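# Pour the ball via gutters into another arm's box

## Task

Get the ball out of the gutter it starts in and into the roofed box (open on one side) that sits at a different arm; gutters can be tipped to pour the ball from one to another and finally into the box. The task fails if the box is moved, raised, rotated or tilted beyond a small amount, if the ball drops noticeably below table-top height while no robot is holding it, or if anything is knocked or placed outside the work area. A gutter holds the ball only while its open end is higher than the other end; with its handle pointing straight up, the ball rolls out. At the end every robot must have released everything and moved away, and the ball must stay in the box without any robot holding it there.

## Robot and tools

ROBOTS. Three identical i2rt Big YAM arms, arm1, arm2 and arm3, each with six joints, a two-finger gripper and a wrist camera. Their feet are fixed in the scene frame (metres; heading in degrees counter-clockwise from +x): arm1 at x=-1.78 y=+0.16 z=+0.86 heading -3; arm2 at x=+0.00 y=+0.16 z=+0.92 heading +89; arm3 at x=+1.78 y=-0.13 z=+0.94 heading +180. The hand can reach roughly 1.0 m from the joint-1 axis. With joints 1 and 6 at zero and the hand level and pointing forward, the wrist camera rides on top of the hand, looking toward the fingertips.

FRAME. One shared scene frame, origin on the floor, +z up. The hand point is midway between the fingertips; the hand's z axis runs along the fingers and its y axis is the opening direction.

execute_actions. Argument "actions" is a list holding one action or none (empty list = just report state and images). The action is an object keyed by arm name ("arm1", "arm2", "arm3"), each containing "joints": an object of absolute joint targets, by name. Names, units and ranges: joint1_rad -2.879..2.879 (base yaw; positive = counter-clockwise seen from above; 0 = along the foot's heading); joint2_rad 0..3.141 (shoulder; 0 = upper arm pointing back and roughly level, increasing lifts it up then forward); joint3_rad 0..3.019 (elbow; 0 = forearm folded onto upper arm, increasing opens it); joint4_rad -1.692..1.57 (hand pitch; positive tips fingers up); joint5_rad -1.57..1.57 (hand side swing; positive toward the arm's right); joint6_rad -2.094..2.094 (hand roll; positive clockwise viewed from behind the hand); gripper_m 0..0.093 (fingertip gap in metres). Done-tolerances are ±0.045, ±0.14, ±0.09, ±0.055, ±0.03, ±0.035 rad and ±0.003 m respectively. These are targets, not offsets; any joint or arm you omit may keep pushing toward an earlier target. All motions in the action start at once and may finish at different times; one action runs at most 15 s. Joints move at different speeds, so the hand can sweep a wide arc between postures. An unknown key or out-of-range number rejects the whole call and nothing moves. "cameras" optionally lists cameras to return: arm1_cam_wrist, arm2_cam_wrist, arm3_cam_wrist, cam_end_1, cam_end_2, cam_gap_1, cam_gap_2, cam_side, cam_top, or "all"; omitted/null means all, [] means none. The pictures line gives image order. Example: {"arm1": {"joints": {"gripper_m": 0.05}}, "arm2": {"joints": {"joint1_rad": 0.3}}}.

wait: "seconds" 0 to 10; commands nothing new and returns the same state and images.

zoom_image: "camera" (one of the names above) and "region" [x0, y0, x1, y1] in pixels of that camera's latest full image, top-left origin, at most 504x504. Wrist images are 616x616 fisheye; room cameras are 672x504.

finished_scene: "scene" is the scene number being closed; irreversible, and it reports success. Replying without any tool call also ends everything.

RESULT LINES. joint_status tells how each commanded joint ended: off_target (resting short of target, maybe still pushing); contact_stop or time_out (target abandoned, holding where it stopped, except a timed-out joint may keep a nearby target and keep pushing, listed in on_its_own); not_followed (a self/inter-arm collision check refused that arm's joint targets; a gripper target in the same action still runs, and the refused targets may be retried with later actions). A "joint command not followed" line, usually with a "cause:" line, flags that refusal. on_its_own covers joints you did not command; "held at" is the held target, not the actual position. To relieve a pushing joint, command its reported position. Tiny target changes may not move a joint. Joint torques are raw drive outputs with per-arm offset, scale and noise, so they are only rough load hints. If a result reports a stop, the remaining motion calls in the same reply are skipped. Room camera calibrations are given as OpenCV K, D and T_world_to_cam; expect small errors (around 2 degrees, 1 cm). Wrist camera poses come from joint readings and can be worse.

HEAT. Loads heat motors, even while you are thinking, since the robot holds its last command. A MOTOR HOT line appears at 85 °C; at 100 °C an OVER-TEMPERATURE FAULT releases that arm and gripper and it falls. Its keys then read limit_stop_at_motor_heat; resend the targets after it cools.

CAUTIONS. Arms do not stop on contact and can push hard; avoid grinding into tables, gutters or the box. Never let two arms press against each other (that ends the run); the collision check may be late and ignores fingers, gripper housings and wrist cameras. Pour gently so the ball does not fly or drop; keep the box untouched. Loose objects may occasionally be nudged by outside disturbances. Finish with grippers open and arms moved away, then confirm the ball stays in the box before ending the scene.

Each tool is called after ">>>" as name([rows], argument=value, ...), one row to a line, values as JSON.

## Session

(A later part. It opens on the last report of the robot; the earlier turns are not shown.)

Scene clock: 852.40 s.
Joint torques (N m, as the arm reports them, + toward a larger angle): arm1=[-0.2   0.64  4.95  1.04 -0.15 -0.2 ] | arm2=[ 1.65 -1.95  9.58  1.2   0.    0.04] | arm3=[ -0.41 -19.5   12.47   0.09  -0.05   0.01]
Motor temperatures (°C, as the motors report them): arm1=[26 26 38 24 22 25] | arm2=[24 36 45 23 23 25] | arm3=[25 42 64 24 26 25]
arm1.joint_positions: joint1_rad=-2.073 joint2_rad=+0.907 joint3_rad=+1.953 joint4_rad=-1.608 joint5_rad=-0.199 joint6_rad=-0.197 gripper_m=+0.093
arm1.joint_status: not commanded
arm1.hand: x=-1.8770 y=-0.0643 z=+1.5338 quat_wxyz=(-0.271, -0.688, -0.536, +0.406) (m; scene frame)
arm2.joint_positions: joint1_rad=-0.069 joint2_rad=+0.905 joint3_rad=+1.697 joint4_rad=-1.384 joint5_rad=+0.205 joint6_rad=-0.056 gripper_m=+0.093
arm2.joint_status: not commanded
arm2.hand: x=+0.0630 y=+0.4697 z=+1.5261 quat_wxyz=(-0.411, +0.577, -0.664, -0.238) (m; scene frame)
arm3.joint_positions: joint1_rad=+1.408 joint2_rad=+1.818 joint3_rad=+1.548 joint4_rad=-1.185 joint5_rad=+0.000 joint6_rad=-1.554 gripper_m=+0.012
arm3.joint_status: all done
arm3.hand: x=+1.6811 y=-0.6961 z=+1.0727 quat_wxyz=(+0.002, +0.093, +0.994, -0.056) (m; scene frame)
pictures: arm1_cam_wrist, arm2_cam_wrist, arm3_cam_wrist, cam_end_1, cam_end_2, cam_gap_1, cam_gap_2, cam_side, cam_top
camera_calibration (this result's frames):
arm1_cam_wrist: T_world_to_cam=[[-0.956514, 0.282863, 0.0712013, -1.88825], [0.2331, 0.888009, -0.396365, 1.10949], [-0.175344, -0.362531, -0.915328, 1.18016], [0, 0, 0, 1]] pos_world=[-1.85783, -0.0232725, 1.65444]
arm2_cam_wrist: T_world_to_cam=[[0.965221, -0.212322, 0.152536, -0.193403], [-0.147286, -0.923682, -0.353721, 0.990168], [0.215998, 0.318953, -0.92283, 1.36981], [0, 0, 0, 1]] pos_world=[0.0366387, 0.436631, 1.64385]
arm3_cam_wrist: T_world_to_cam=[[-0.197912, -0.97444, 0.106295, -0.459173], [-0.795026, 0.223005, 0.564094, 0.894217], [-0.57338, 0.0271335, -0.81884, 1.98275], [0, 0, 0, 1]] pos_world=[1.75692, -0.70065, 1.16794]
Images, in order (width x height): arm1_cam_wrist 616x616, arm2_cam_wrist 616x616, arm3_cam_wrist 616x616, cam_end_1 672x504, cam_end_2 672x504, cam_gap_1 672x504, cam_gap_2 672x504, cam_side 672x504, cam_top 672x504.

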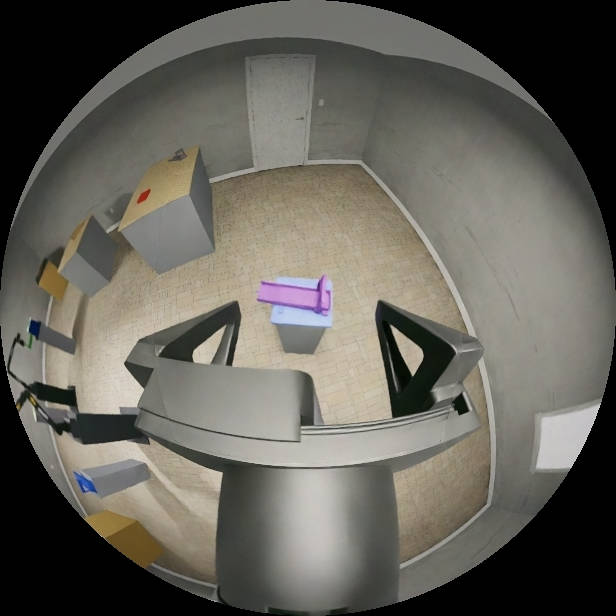

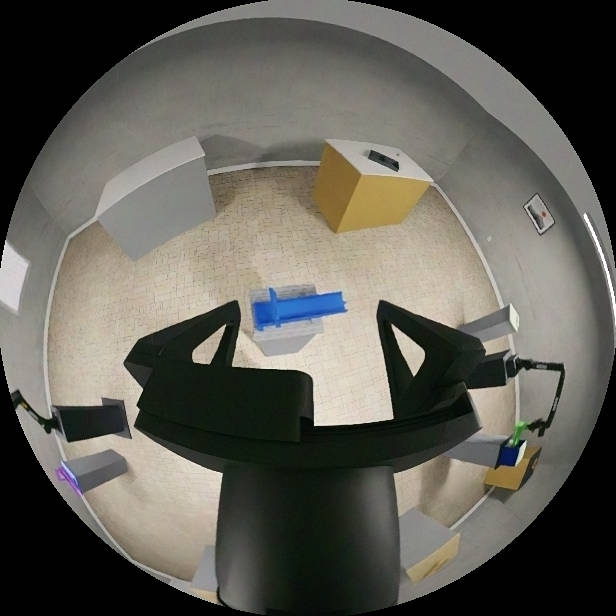

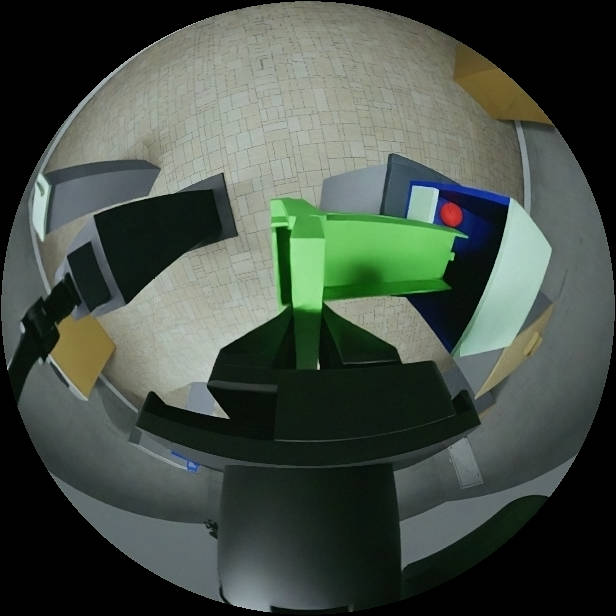

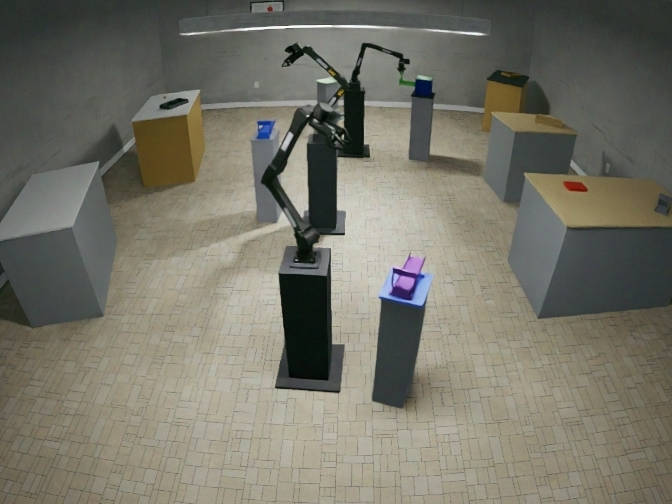

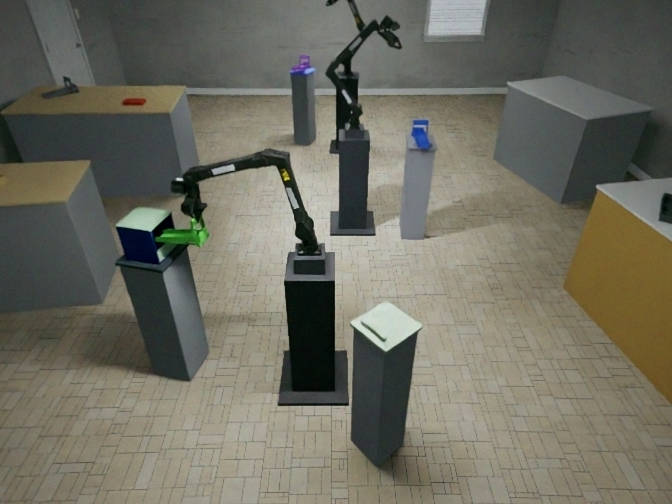

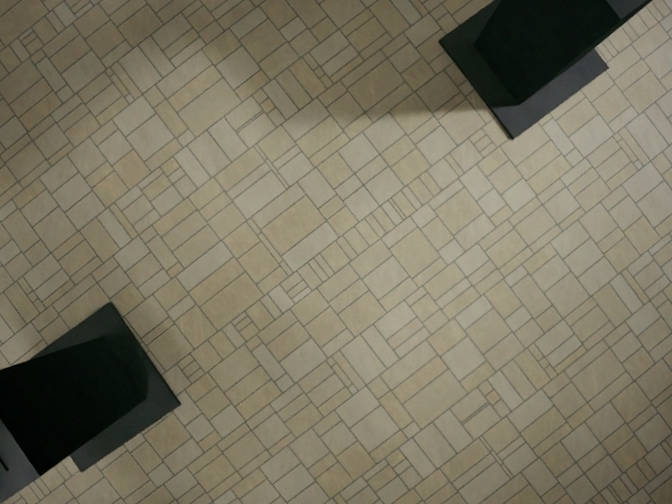

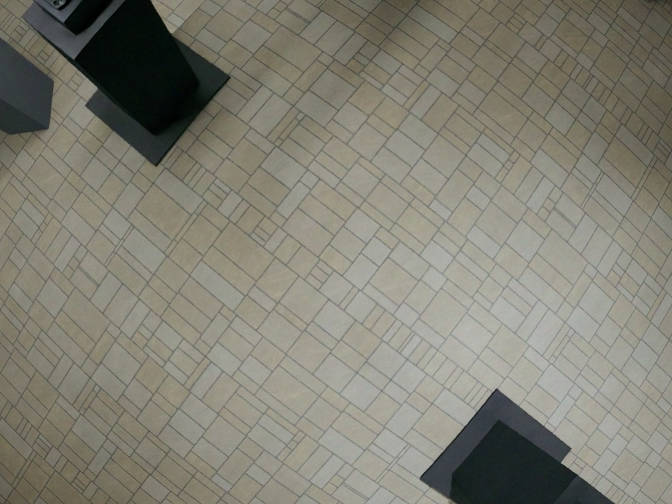

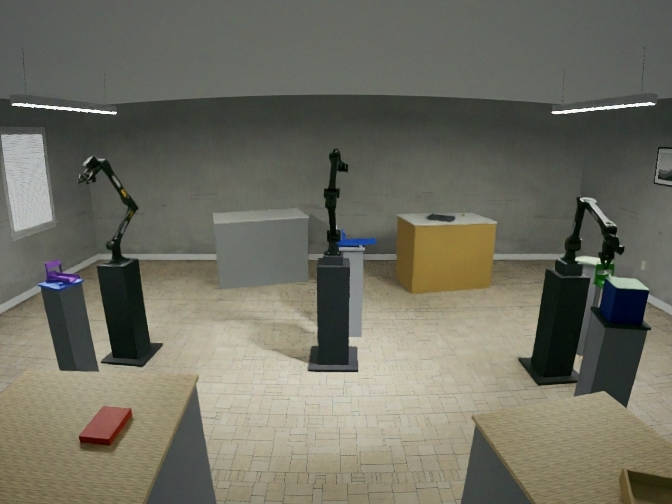

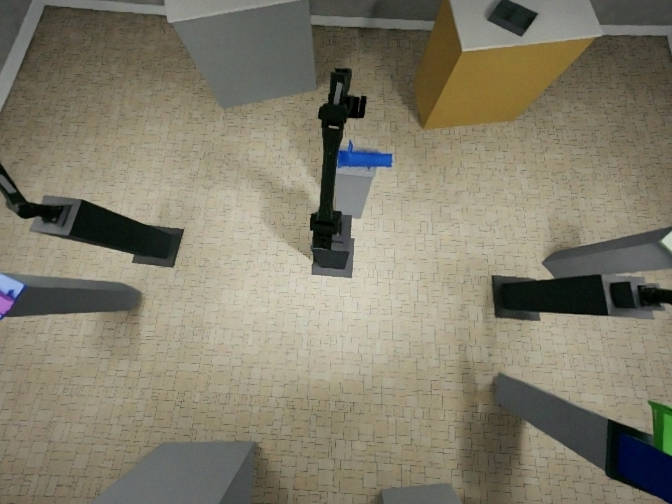

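>>> execute_actions([
  {"arm3":{"joints":{"joint4_rad":-1.01}}},
], cameras=["arm3_cam_wrist","cam_end_2"])

>>> execute_actions([
  {"arm3":{"joints":{"joint2_rad":1.775,"joint3_rad":1.52,"joint4_rad":-0.97}}},
], cameras=["arm3_cam_wrist","cam_end_2"])

Scene clock: 868.67 s.
Joint torques (N m, as the arm reports them, + toward a larger angle): arm1=[-0.02  0.55  4.93  1.06 -0.16 -0.19] | arm2=[ 1.67 -1.97  9.6   1.2   0.    0.05] | arm3=[ -0.33 -19.53  12.69   1.28  -0.06   0.02]
Motor temperatures (°C, as the motors report them): arm1=[26 26 38 24 22 25] | arm2=[24 35 45 23 23 25] | arm3=[25 42 64 24 26 25]
arm1.joint_positions: joint1_rad=-2.073 joint2_rad=+0.907 joint3_rad=+1.953 joint4_rad=-1.608 joint5_rad=-0.199 joint6_rad=-0.197 gripper_m=+0.093
arm1.joint_status: not commanded
arm1.hand: x=-1.8770 y=-0.0643 z=+1.5338 quat_wxyz=(-0.271, -0.688, -0.536, +0.406) (m; scene frame)
arm2.joint_positions: joint1_rad=-0.069 joint2_rad=+0.905 joint3_rad=+1.697 joint4_rad=-1.384 joint5_rad=+0.205 joint6_rad=-0.056 gripper_m=+0.093
arm2.joint_status: not commanded
arm2.hand: x=+0.0630 y=+0.4697 z=+1.5261 quat_wxyz=(-0.411, +0.577, -0.664, -0.238) (m; scene frame)
arm3.joint_positions: joint1_rad=+1.408 joint2_rad=+1.818 joint3_rad=+1.548 joint4_rad=-1.028 joint5_rad=+0.000 joint6_rad=-1.554 gripper_m=+0.012
arm3.joint_status: all done
arm3.hand: x=+1.6746 y=-0.7335 z=+1.0800 quat_wxyz=(-0.004, +0.093, +0.987, -0.134) (m; scene frame)
pictures: arm3_cam_wrist, cam_end_2
camera_calibration (this result's frames):
arm3_cam_wrist: T_world_to_cam=[[-0.194893, -0.945591, 0.260526, -0.648098], [-0.779874, 0.310482, 0.543505, 0.954343], [-0.594822, -0.0972521, -0.797953, 1.90813], [0, 0, 0, 1]] pos_world=[1.75295, -0.723573, 1.17275]
Images, in order (width x height): arm3_cam_wrist 616x616, cam_end_2 672x504.

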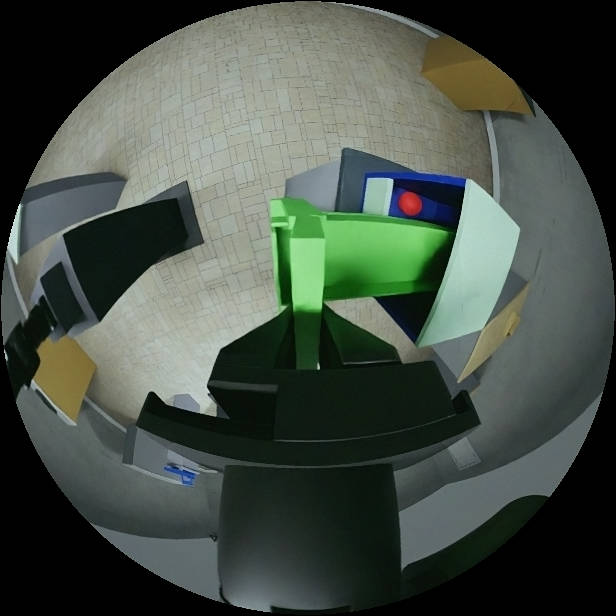

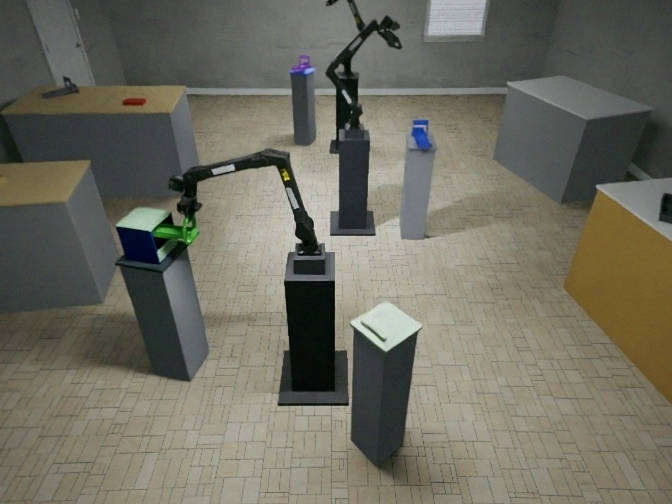

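Scene clock: 869.47 s.
Joint torques (N m, as the arm reports them, + toward a larger angle): arm1=[-0.16  0.49  4.97  1.04 -0.15 -0.19] | arm2=[ 1.69 -1.9   9.57  1.21 -0.01  0.04] | arm3=[ -0.32 -22.64   8.58   1.1   -0.1    0.02]
Motor temperatures (°C, as the motors report them): arm1=[26 26 38 24 22 25] | arm2=[24 35 45 23 23 25] | arm3=[25 42 64 24 26 25]
arm1.joint_positions: joint1_rad=-2.073 joint2_rad=+0.907 joint3_rad=+1.953 joint4_rad=-1.608 joint5_rad=-0.199 joint6_rad=-0.197 gripper_m=+0.093
arm1.joint_status: not commanded
arm1.hand: x=-1.8770 y=-0.0643 z=+1.5338 quat_wxyz=(-0.271, -0.688, -0.536, +0.406) (m; scene frame)
arm2.joint_positions: joint1_rad=-0.069 joint2_rad=+0.905 joint3_rad=+1.697 joint4_rad=-1.384 joint5_rad=+0.205 joint6_rad=-0.056 gripper_m=+0.093
arm2.joint_status: not commanded
arm2.hand: x=+0.0630 y=+0.4697 z=+1.5261 quat_wxyz=(-0.411, +0.577, -0.664, -0.238) (m; scene frame)
arm3.joint_positions: joint1_rad=+1.408 joint2_rad=+1.805 joint3_rad=+1.513 joint4_rad=-0.986 joint5_rad=+0.000 joint6_rad=-1.554 gripper_m=+0.012
arm3.joint_status: all done
arm3.hand: x=+1.6750 y=-0.7315 z=+1.0753 quat_wxyz=(-0.005, +0.093, +0.985, -0.144) (m; scene frame)
pictures: arm3_cam_wrist, cam_end_2
camera_calibration (this result's frames):
arm3_cam_wrist: T_world_to_cam=[[-0.194206, -0.940158, 0.279978, -0.663004], [-0.777958, 0.321468, 0.539851, 0.96538], [-0.597549, -0.112969, -0.793834, 1.8934], [0, 0, 0, 1]] pos_world=[1.75366, -0.719773, 1.16751]
Images, in order (width x height): arm3_cam_wrist 616x616, cam_end_2 672x504.

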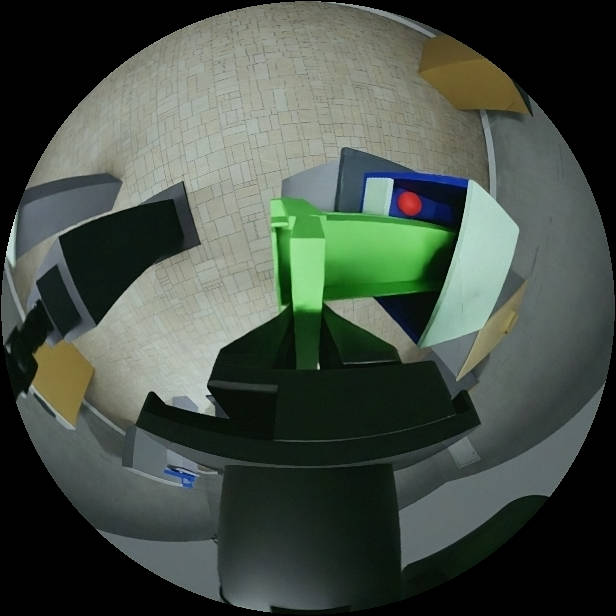

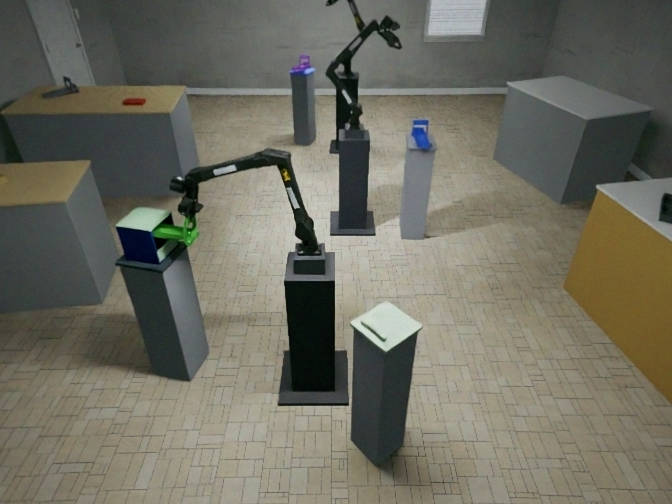

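>>> execute_actions([
  {"arm3":{"joints":{"joint2_rad":1.705,"joint3_rad":1.44,"joint4_rad":-0.94}}},
], cameras=["arm3_cam_wrist","cam_end_2"])

>>> execute_actions([
  {"arm3":{"joints":{"joint2_rad":1.625,"joint3_rad":1.35,"joint4_rad":-0.92}}},
], cameras=["arm3_cam_wrist","cam_end_2"])

Scene clock: 876.90 s.
Joint torques (N m, as the arm reports them, + toward a larger angle): arm1=[-0.18  0.57  4.95  1.03 -0.15 -0.2 ] | arm2=[ 1.63 -1.91  9.57  1.2  -0.01  0.05] | arm3=[ -0.47 -20.61   8.68   1.26  -0.1    0.03]
Motor temperatures (°C, as the motors report them): arm1=[26 26 38 24 22 25] | arm2=[24 35 44 23 23 25] | arm3=[25 43 61 24 26 25]
arm1.joint_positions: joint1_rad=-2.073 joint2_rad=+0.907 joint3_rad=+1.953 joint4_rad=-1.608 joint5_rad=-0.199 joint6_rad=-0.197 gripper_m=+0.093
arm1.joint_status: not commanded
arm1.hand: x=-1.8770 y=-0.0643 z=+1.5338 quat_wxyz=(-0.271, -0.688, -0.536, +0.406) (m; scene frame)
arm2.joint_positions: joint1_rad=-0.069 joint2_rad=+0.905 joint3_rad=+1.697 joint4_rad=-1.384 joint5_rad=+0.205 joint6_rad=-0.056 gripper_m=+0.093
arm2.joint_status: not commanded
arm2.hand: x=+0.0630 y=+0.4697 z=+1.5261 quat_wxyz=(-0.411, +0.577, -0.664, -0.238) (m; scene frame)
arm3.joint_positions: joint1_rad=+1.408 joint2_rad=+1.729 joint3_rad=+1.431 joint4_rad=-0.957 joint5_rad=+0.000 joint6_rad=-1.554 gripper_m=+0.012
arm3.joint_status: all done
arm3.hand: x=+1.6787 y=-0.7093 z=+1.0857 quat_wxyz=(-0.006, +0.092, +0.983, -0.156) (m; scene frame)
pictures: arm3_cam_wrist, cam_end_2
camera_calibration (this result's frames):
arm3_cam_wrist: T_world_to_cam=[[-0.193333, -0.933425, 0.302224, -0.665231], [-0.775765, 0.334019, 0.535368, 0.96555], [-0.600675, -0.130951, -0.788696, 1.89328], [0, 0, 0, 1]] pos_world=[1.75767, -0.69553, 1.17734]
Images, in order (width x height): arm3_cam_wrist 616x616, cam_end_2 672x504.

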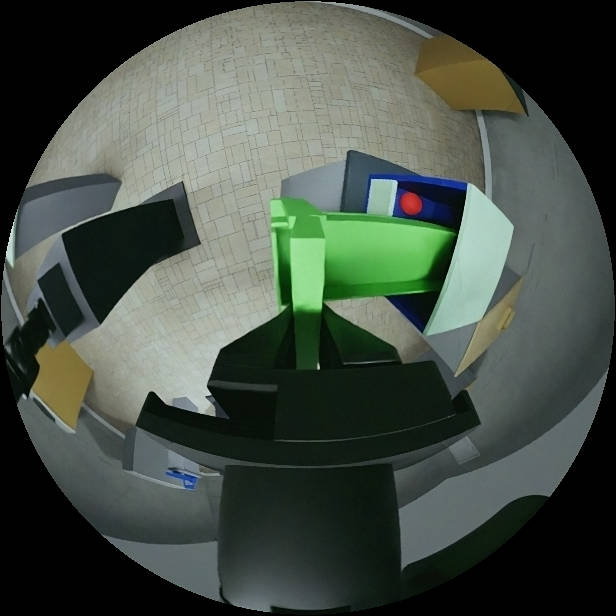

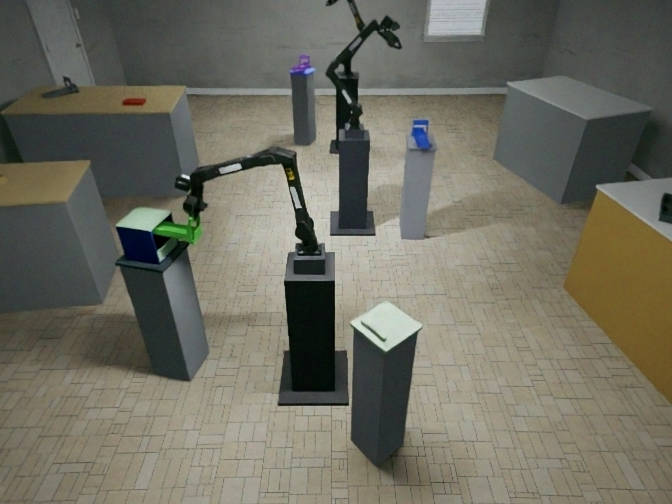

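Scene clock: 877.70 s.
Joint torques (N m, as the arm reports them, + toward a larger angle): arm1=[-0.16  0.57  4.95  1.04 -0.15 -0.2 ] | arm2=[ 1.71 -1.93  9.59  1.19  0.    0.04] | arm3=[ -0.19 -19.36   8.42   1.31  -0.01   0.06]
Motor temperatures (°C, as the motors report them): arm1=[26 26 38 24 22 25] | arm2=[24 35 44 23 23 25] | arm3=[25 43 61 24 26 25]
arm1.joint_positions: joint1_rad=-2.073 joint2_rad=+0.907 joint3_rad=+1.953 joint4_rad=-1.608 joint5_rad=-0.199 joint6_rad=-0.197 gripper_m=+0.093
arm1.joint_status: not commanded
arm1.hand: x=-1.8770 y=-0.0643 z=+1.5338 quat_wxyz=(-0.271, -0.688, -0.536, +0.406) (m; scene frame)
arm2.joint_positions: joint1_rad=-0.069 joint2_rad=+0.905 joint3_rad=+1.697 joint4_rad=-1.384 joint5_rad=+0.205 joint6_rad=-0.056 gripper_m=+0.093
arm2.joint_status: not commanded
arm2.hand: x=+0.0630 y=+0.4697 z=+1.5261 quat_wxyz=(-0.411, +0.577, -0.664, -0.238) (m; scene frame)
arm3.joint_positions: joint1_rad=+1.408 joint2_rad=+1.648 joint3_rad=+1.340 joint4_rad=-0.935 joint5_rad=+0.000 joint6_rad=-1.554 gripper_m=+0.012
arm3.joint_status: all done
arm3.hand: x=+1.6833 y=-0.6816 z=+1.0922 quat_wxyz=(-0.006, +0.092, +0.983, -0.162) (m; scene frame)
pictures: arm3_cam_wrist, cam_end_2
camera_calibration (this result's frames):
arm3_cam_wrist: T_world_to_cam=[[-0.192839, -0.92969, 0.313829, -0.651347], [-0.774621, 0.340561, 0.532899, 0.96161], [-0.602309, -0.140335, -0.785831, 1.89809], [0, 0, 0, 1]] pos_world=[1.76251, -0.66667, 1.18355]
Images, in order (width x height): arm3_cam_wrist 616x616, cam_end_2 672x504.

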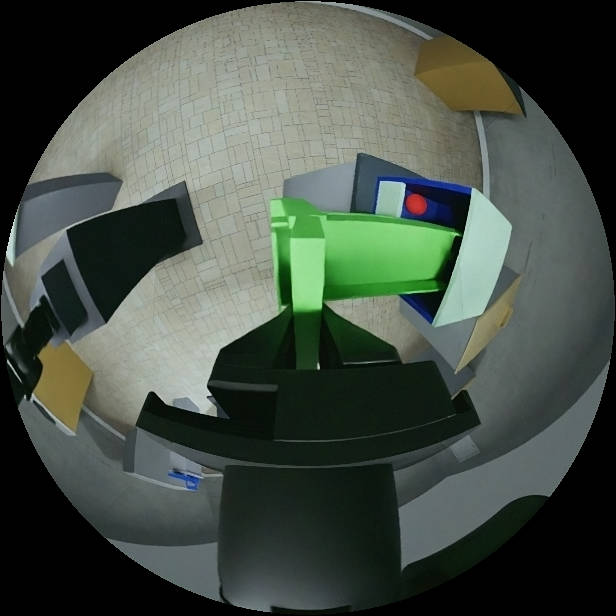

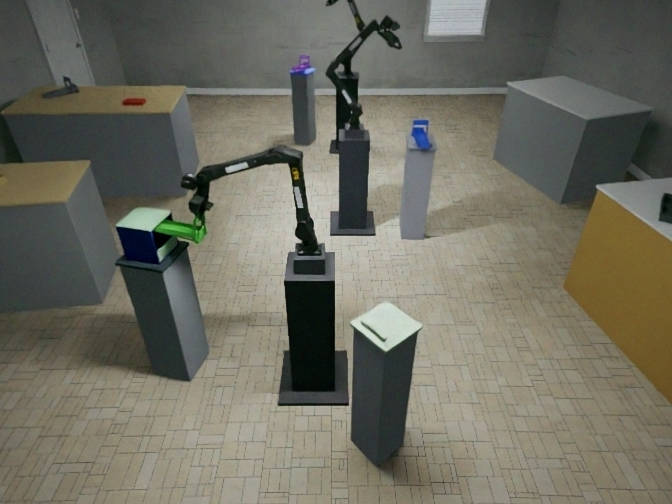

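>>> execute_actions([
  {"arm3":{"joints":{"joint2_rad":1.58,"joint3_rad":1.27,"joint4_rad":-0.92}}},
], cameras=["arm3_cam_wrist","cam_end_2"])

>>> execute_actions([
  {"arm3":{"joints":{"joint2_rad":1.535,"joint3_rad":1.20,"joint4_rad":-0.92}}},
], cameras=["arm3_cam_wrist","cam_end_2"])

Scene clock: 886.87 s.
Joint torques (N m, as the arm reports them, + toward a larger angle): arm1=[-0.2   0.62  4.95  1.01 -0.16 -0.2 ] | arm2=[ 1.66 -1.94  9.6   1.22  0.    0.04] | arm3=[ -0.67 -17.63   8.38   0.89  -0.03  -0.01]
Motor temperatures (°C, as the motors report them): arm1=[26 26 38 24 22 25] | arm2=[24 35 44 23 23 25] | arm3=[25 42 59 24 26 25]
arm1.joint_positions: joint1_rad=-2.073 joint2_rad=+0.907 joint3_rad=+1.953 joint4_rad=-1.608 joint5_rad=-0.199 joint6_rad=-0.197 gripper_m=+0.093
arm1.joint_status: not commanded
arm1.hand: x=-1.8770 y=-0.0643 z=+1.5338 quat_wxyz=(-0.271, -0.688, -0.536, +0.406) (m; scene frame)
arm2.joint_positions: joint1_rad=-0.069 joint2_rad=+0.905 joint3_rad=+1.697 joint4_rad=-1.384 joint5_rad=+0.205 joint6_rad=-0.056 gripper_m=+0.093
arm2.joint_status: not commanded
arm2.hand: x=+0.0630 y=+0.4697 z=+1.5261 quat_wxyz=(-0.411, +0.577, -0.664, -0.238) (m; scene frame)
arm3.joint_positions: joint1_rad=+1.408 joint2_rad=+1.606 joint3_rad=+1.261 joint4_rad=-0.931 joint5_rad=+0.000 joint6_rad=-1.554 gripper_m=+0.012
arm3.joint_status: all done
arm3.hand: x=+1.6882 y=-0.6539 z=+1.0805 quat_wxyz=(-0.005, +0.093, +0.985, -0.145) (m; scene frame)
pictures: arm3_cam_wrist, cam_end_2
camera_calibration (this result's frames):
arm3_cam_wrist: T_world_to_cam=[[-0.194124, -0.939518, 0.282173, -0.591053], [-0.777742, 0.322707, 0.539424, 0.948743], [-0.597857, -0.114742, -0.793348, 1.91302], [0, 0, 0, 1]] pos_world=[1.76685, -0.641966, 1.1727]
Images, in order (width x height): arm3_cam_wrist 616x616, cam_end_2 672x504.

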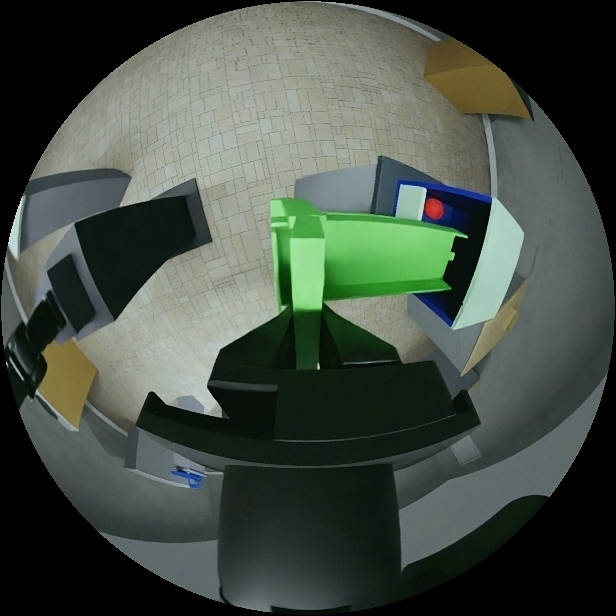

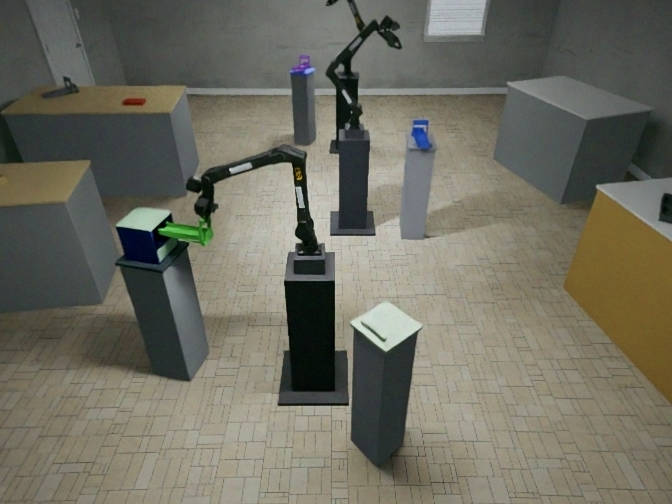

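Scene clock: 887.53 s.
Joint torques (N m, as the arm reports them, + toward a larger angle): arm1=[-0.21  0.53  4.95  1.02 -0.14 -0.2 ] | arm2=[ 1.67 -1.94  9.58  1.2  -0.01  0.04] | arm3=[ -0.82 -17.08   8.46   0.94  -0.06   0.04]
Motor temperatures (°C, as the motors report them): arm1=[26 26 38 24 22 25] | arm2=[24 35 44 23 23 25] | arm3=[25 42 59 24 26 25]
arm1.joint_positions: joint1_rad=-2.073 joint2_rad=+0.907 joint3_rad=+1.953 joint4_rad=-1.608 joint5_rad=-0.199 joint6_rad=-0.197 gripper_m=+0.093
arm1.joint_status: not commanded
arm1.hand: x=-1.8770 y=-0.0643 z=+1.5338 quat_wxyz=(-0.271, -0.688, -0.536, +0.406) (m; scene frame)
arm2.joint_positions: joint1_rad=-0.069 joint2_rad=+0.905 joint3_rad=+1.697 joint4_rad=-1.384 joint5_rad=+0.205 joint6_rad=-0.056 gripper_m=+0.093
arm2.joint_status: not commanded
arm2.hand: x=+0.0630 y=+0.4697 z=+1.5261 quat_wxyz=(-0.411, +0.577, -0.664, -0.238) (m; scene frame)
arm3.joint_positions: joint1_rad=+1.408 joint2_rad=+1.560 joint3_rad=+1.192 joint4_rad=-0.931 joint5_rad=+0.000 joint6_rad=-1.554 gripper_m=+0.012
arm3.joint_status: all done
arm3.hand: x=+1.6926 y=-0.6284 z=+1.0739 quat_wxyz=(-0.004, +0.093, +0.987, -0.134) (m; scene frame)
pictures: arm3_cam_wrist, cam_end_2
camera_calibration (this result's frames):
arm3_cam_wrist: T_world_to_cam=[[-0.194905, -0.94569, 0.260158, -0.54329], [-0.77991, 0.310274, 0.543571, 0.93893], [-0.59477, -0.0969547, -0.798028, 1.92432], [0, 0, 0, 1]] pos_world=[1.77092, -0.618537, 1.16662]
Images, in order (width x height): arm3_cam_wrist 616x616, cam_end_2 672x504.

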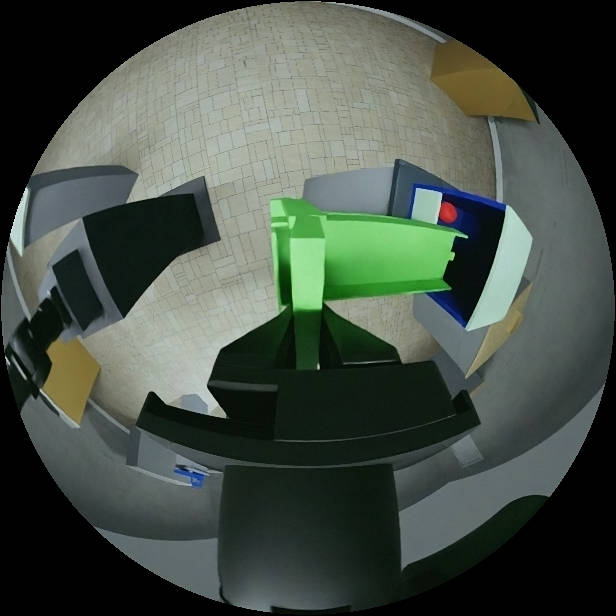

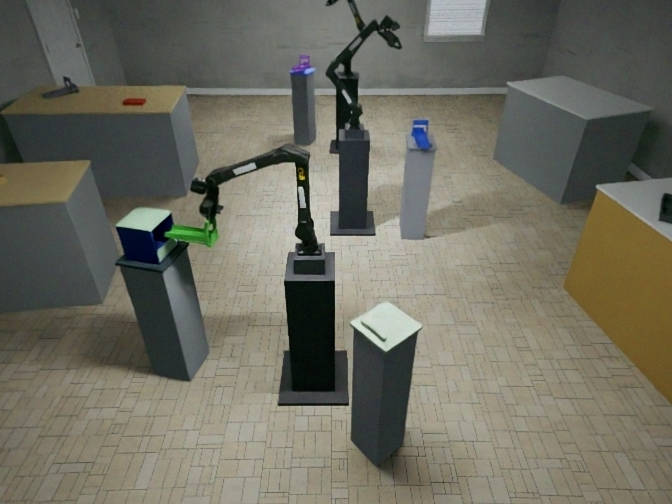

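Outlet nearly out. Continue.

>>> execute_actions([
  {"arm3":{"joints":{"joint2_rad":1.455,"joint3_rad":1.135,"joint4_rad":-0.93}}},
], cameras=["arm3_cam_wrist","cam_end_2"])

>>> execute_actions([
  {"arm3":{"joints":{"joint2_rad":1.375,"joint3_rad":1.07,"joint4_rad":-0.94}}},
], cameras=["arm3_cam_wrist","cam_end_2"])

Scene clock: 893.57 s.
Joint torques (N m, as the arm reports them, + toward a larger angle): arm1=[-0.14  0.52  4.97  1.03 -0.15 -0.19] | arm2=[ 1.67 -1.95  9.57  1.2   0.    0.04] | arm3=[ -0.61 -15.21   8.6    0.79  -0.08  -0.01]
Motor temperatures (°C, as the motors report them): arm1=[26 26 38 24 22 25] | arm2=[24 35 44 23 23 25] | arm3=[25 42 58 24 26 25]
arm1.joint_positions: joint1_rad=-2.073 joint2_rad=+0.907 joint3_rad=+1.953 joint4_rad=-1.608 joint5_rad=-0.199 joint6_rad=-0.197 gripper_m=+0.093
arm1.joint_status: not commanded
arm1.hand: x=-1.8770 y=-0.0643 z=+1.5338 quat_wxyz=(-0.271, -0.688, -0.536, +0.406) (m; scene frame)
arm2.joint_positions: joint1_rad=-0.069 joint2_rad=+0.905 joint3_rad=+1.697 joint4_rad=-1.384 joint5_rad=+0.205 joint6_rad=-0.056 gripper_m=+0.093
arm2.joint_status: not commanded
arm2.hand: x=+0.0630 y=+0.4697 z=+1.5261 quat_wxyz=(-0.411, +0.577, -0.664, -0.238) (m; scene frame)
arm3.joint_positions: joint1_rad=+1.408 joint2_rad=+1.471 joint3_rad=+1.123 joint4_rad=-0.932 joint5_rad=+0.000 joint6_rad=-1.554 gripper_m=+0.012
arm3.joint_status: all done
arm3.hand: x=+1.6970 y=-0.6020 z=+1.0868 quat_wxyz=(-0.005, +0.093, +0.985, -0.143) (m; scene frame)
pictures: arm3_cam_wrist, cam_end_2
camera_calibration (this result's frames):
arm3_cam_wrist: T_world_to_cam=[[-0.19426, -0.940581, 0.278514, -0.538802], [-0.778102, 0.320642, 0.540135, 0.933986], [-0.597344, -0.111785, -0.794156, 1.93103], [0, 0, 0, 1]] pos_world=[1.77556, -0.590401, 1.17912]
Images, in order (width x height): arm3_cam_wrist 616x616, cam_end_2 672x504.

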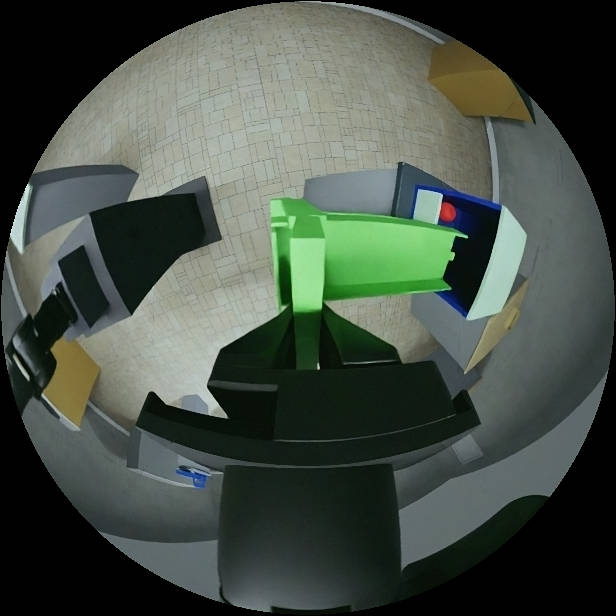

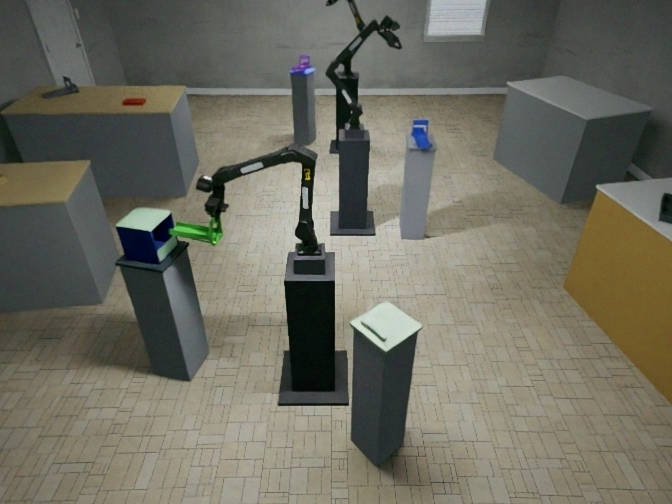

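Scene clock: 894.43 s.
Joint torques (N m, as the arm reports them, + toward a larger angle): arm1=[-0.15  0.55  4.95  1.05 -0.15 -0.2 ] | arm2=[ 1.69 -1.95  9.58  1.2   0.    0.04] | arm3=[ -0.57 -13.07   8.94   1.02  -0.08  -0.02]
Motor temperatures (°C, as the motors report them): arm1=[26 26 38 24 22 25] | arm2=[24 35 44 23 23 25] | arm3=[25 42 58 24 26 25]
arm1.joint_positions: joint1_rad=-2.073 joint2_rad=+0.907 joint3_rad=+1.953 joint4_rad=-1.608 joint5_rad=-0.199 joint6_rad=-0.197 gripper_m=+0.093
arm1.joint_status: not commanded
arm1.hand: x=-1.8770 y=-0.0643 z=+1.5338 quat_wxyz=(-0.271, -0.688, -0.536, +0.406) (m; scene frame)
arm2.joint_positions: joint1_rad=-0.069 joint2_rad=+0.905 joint3_rad=+1.697 joint4_rad=-1.384 joint5_rad=+0.205 joint6_rad=-0.056 gripper_m=+0.093
arm2.joint_status: not commanded
arm2.hand: x=+0.0630 y=+0.4697 z=+1.5261 quat_wxyz=(-0.411, +0.577, -0.664, -0.238) (m; scene frame)
arm3.joint_positions: joint1_rad=+1.408 joint2_rad=+1.392 joint3_rad=+1.058 joint4_rad=-0.941 joint5_rad=+0.000 joint6_rad=-1.554 gripper_m=+0.012
arm3.joint_status: all done
arm3.hand: x=+1.7015 y=-0.5750 z=+1.0934 quat_wxyz=(-0.005, +0.093, +0.985, -0.146) (m; scene frame)
pictures: arm3_cam_wrist, cam_end_2
camera_calibration (this result's frames):
arm3_cam_wrist: T_world_to_cam=[[-0.194083, -0.939196, 0.28327, -0.519027], [-0.777634, 0.323326, 0.539209, 0.927057], [-0.598011, -0.115629, -0.793103, 1.93973], [0, 0, 0, 1]] pos_world=[1.78016, -0.562921, 1.18555]
Images, in order (width x height): arm3_cam_wrist 616x616, cam_end_2 672x504.

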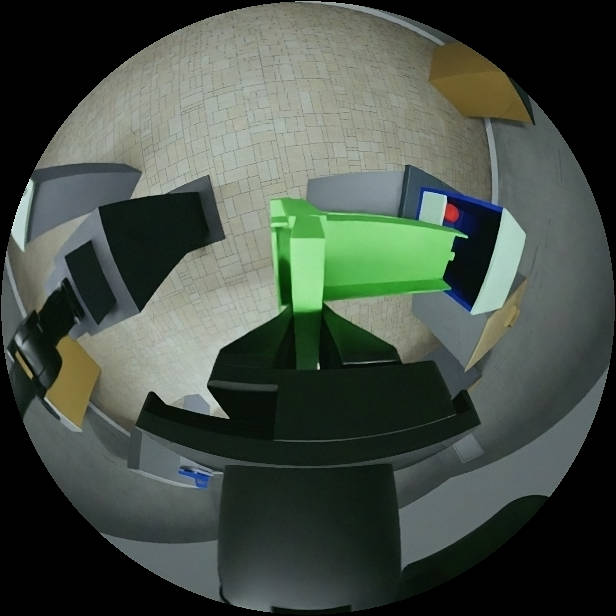

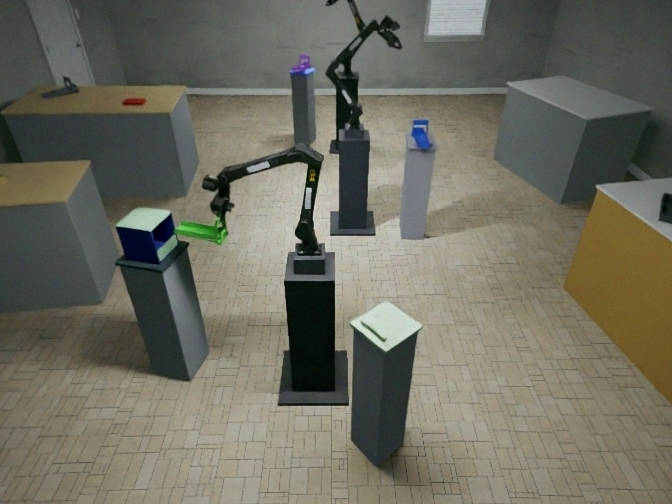

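>>> execute_actions([
  {"arm3":{"joints":{"joint2_rad":1.21,"joint3_rad":0.93,"joint4_rad":-0.95}}},
], cameras=["arm3_cam_wrist","cam_end_2"])

>>> execute_actions([
  {"arm3":{"joints":{"joint2_rad":1.0,"joint3_rad":1.3,"joint4_rad":-1.45}}},
], cameras=["arm3_cam_wrist","cam_end_2"])

Scene clock: 903.90 s.
Joint torques (N m, as the arm reports them, + toward a larger angle): arm1=[-0.09  0.55  4.91  1.02 -0.15 -0.2 ] | arm2=[ 1.7  -1.94  9.55  1.22  0.    0.04] | arm3=[-0.71 -8.99  9.04  0.76 -0.12  0.01]
Motor temperatures (°C, as the motors report them): arm1=[26 26 38 24 22 25] | arm2=[24 35 44 23 23 25] | arm3=[25 41 57 24 26 25]
arm1.joint_positions: joint1_rad=-2.073 joint2_rad=+0.907 joint3_rad=+1.953 joint4_rad=-1.608 joint5_rad=-0.199 joint6_rad=-0.197 gripper_m=+0.093
arm1.joint_status: not commanded
arm1.hand: x=-1.8770 y=-0.0643 z=+1.5338 quat_wxyz=(-0.271, -0.688, -0.536, +0.406) (m; scene frame)
arm2.joint_positions: joint1_rad=-0.069 joint2_rad=+0.905 joint3_rad=+1.697 joint4_rad=-1.384 joint5_rad=+0.205 joint6_rad=-0.056 gripper_m=+0.093
arm2.joint_status: not commanded
arm2.hand: x=+0.0630 y=+0.4697 z=+1.5261 quat_wxyz=(-0.411, +0.577, -0.664, -0.238) (m; scene frame)
arm3.joint_positions: joint1_rad=+1.408 joint2_rad=+1.214 joint3_rad=+0.917 joint4_rad=-0.953 joint5_rad=+0.000 joint6_rad=-1.554 gripper_m=+0.012
arm3.joint_status: all done
arm3.hand: x=+1.7111 y=-0.5178 z=+1.1024 quat_wxyz=(-0.006, +0.092, +0.983, -0.158) (m; scene frame)
pictures: arm3_cam_wrist, cam_end_2
camera_calibration (this result's frames):
arm3_cam_wrist: T_world_to_cam=[[-0.193166, -0.932157, 0.306218, -0.489294], [-0.775371, 0.336271, 0.534529, 0.919192], [-0.601237, -0.13418, -0.787724, 1.94923], [0, 0, 0, 1]] pos_world=[1.79015, -0.503649, 1.19395]
Images, in order (width x height): arm3_cam_wrist 616x616, cam_end_2 672x504.

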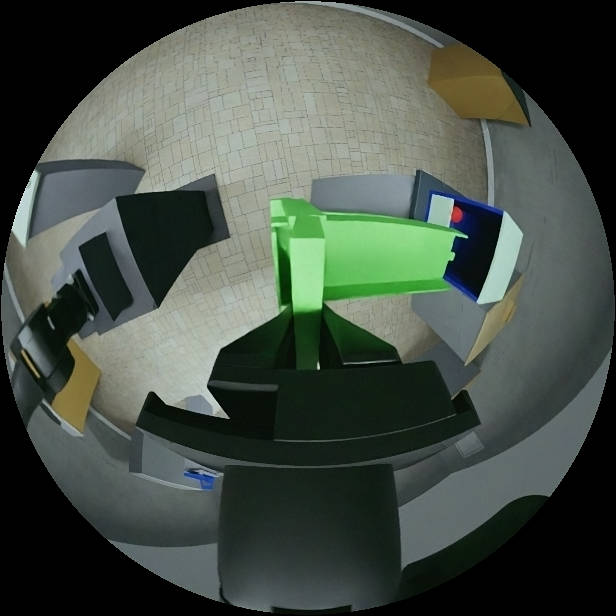

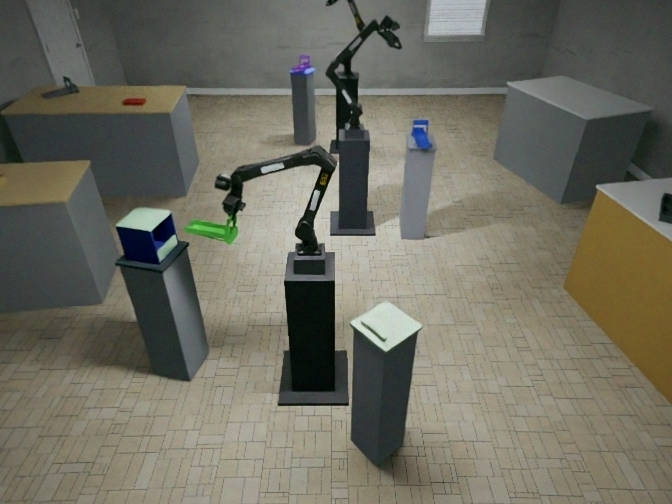

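Scene clock: 905.23 s.
Joint torques (N m, as the arm reports them, + toward a larger angle): arm1=[-0.11  0.64  4.94  1.02 -0.15 -0.2 ] | arm2=[ 1.73 -1.98  9.6   1.19  0.    0.04] | arm3=[-0.77 -6.35 10.32  0.8  -0.02 -0.02]
Motor temperatures (°C, as the motors report them): arm1=[26 26 38 24 22 25] | arm2=[24 35 44 23 23 25] | arm3=[25 40 58 24 26 25]
arm1.joint_positions: joint1_rad=-2.073 joint2_rad=+0.907 joint3_rad=+1.953 joint4_rad=-1.608 joint5_rad=-0.199 joint6_rad=-0.197 gripper_m=+0.093
arm1.joint_status: not commanded
arm1.hand: x=-1.8770 y=-0.0643 z=+1.5338 quat_wxyz=(-0.271, -0.688, -0.536, +0.406) (m; scene frame)
arm2.joint_positions: joint1_rad=-0.069 joint2_rad=+0.905 joint3_rad=+1.697 joint4_rad=-1.384 joint5_rad=+0.205 joint6_rad=-0.056 gripper_m=+0.093
arm2.joint_status: not commanded
arm2.hand: x=+0.0630 y=+0.4697 z=+1.5261 quat_wxyz=(-0.411, +0.577, -0.664, -0.238) (m; scene frame)
arm3.joint_positions: joint1_rad=+1.408 joint2_rad=+1.006 joint3_rad=+1.271 joint4_rad=-1.447 joint5_rad=+0.000 joint6_rad=-1.554 gripper_m=+0.012
arm3.joint_status: all done
arm3.hand: x=+1.7183 y=-0.4615 z=+1.2982 quat_wxyz=(-0.008, +0.092, +0.977, -0.191) (m; scene frame)
pictures: arm3_cam_wrist, cam_end_2
camera_calibration (this result's frames):
arm3_cam_wrist: T_world_to_cam=[[-0.190008, -0.908937, 0.371119, -0.57431], [-0.768964, 0.372796, 0.519344, 0.826704], [-0.610403, -0.186698, -0.769774, 2.08358], [0, 0, 0, 1]] pos_world=[1.79841, -0.441203, 1.38768]
Images, in order (width x height): arm3_cam_wrist 616x616, cam_end_2 672x504.

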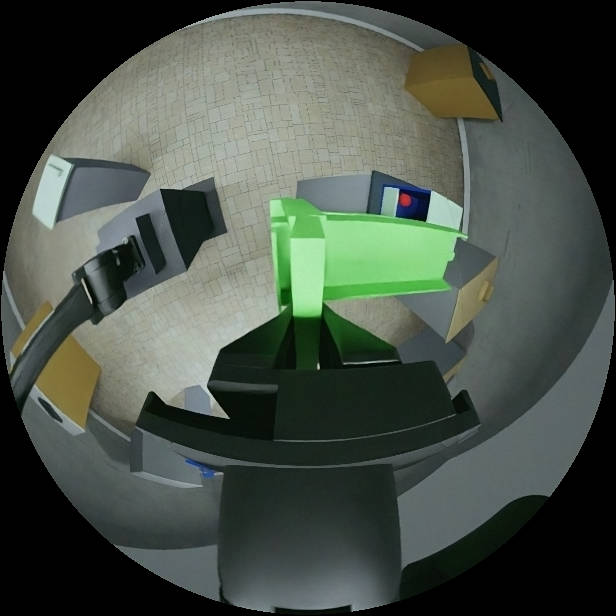

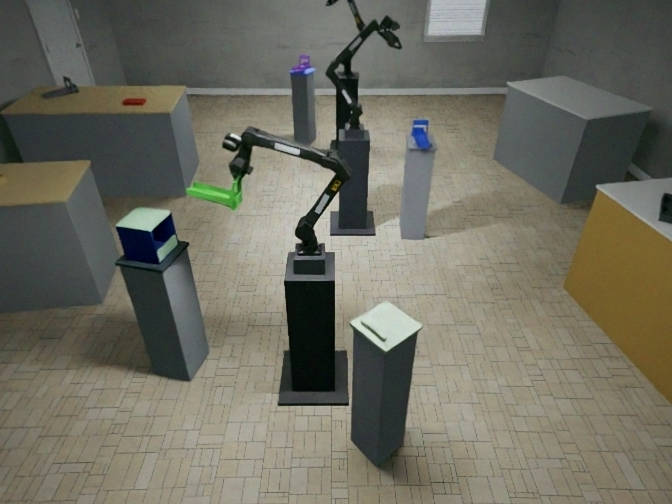

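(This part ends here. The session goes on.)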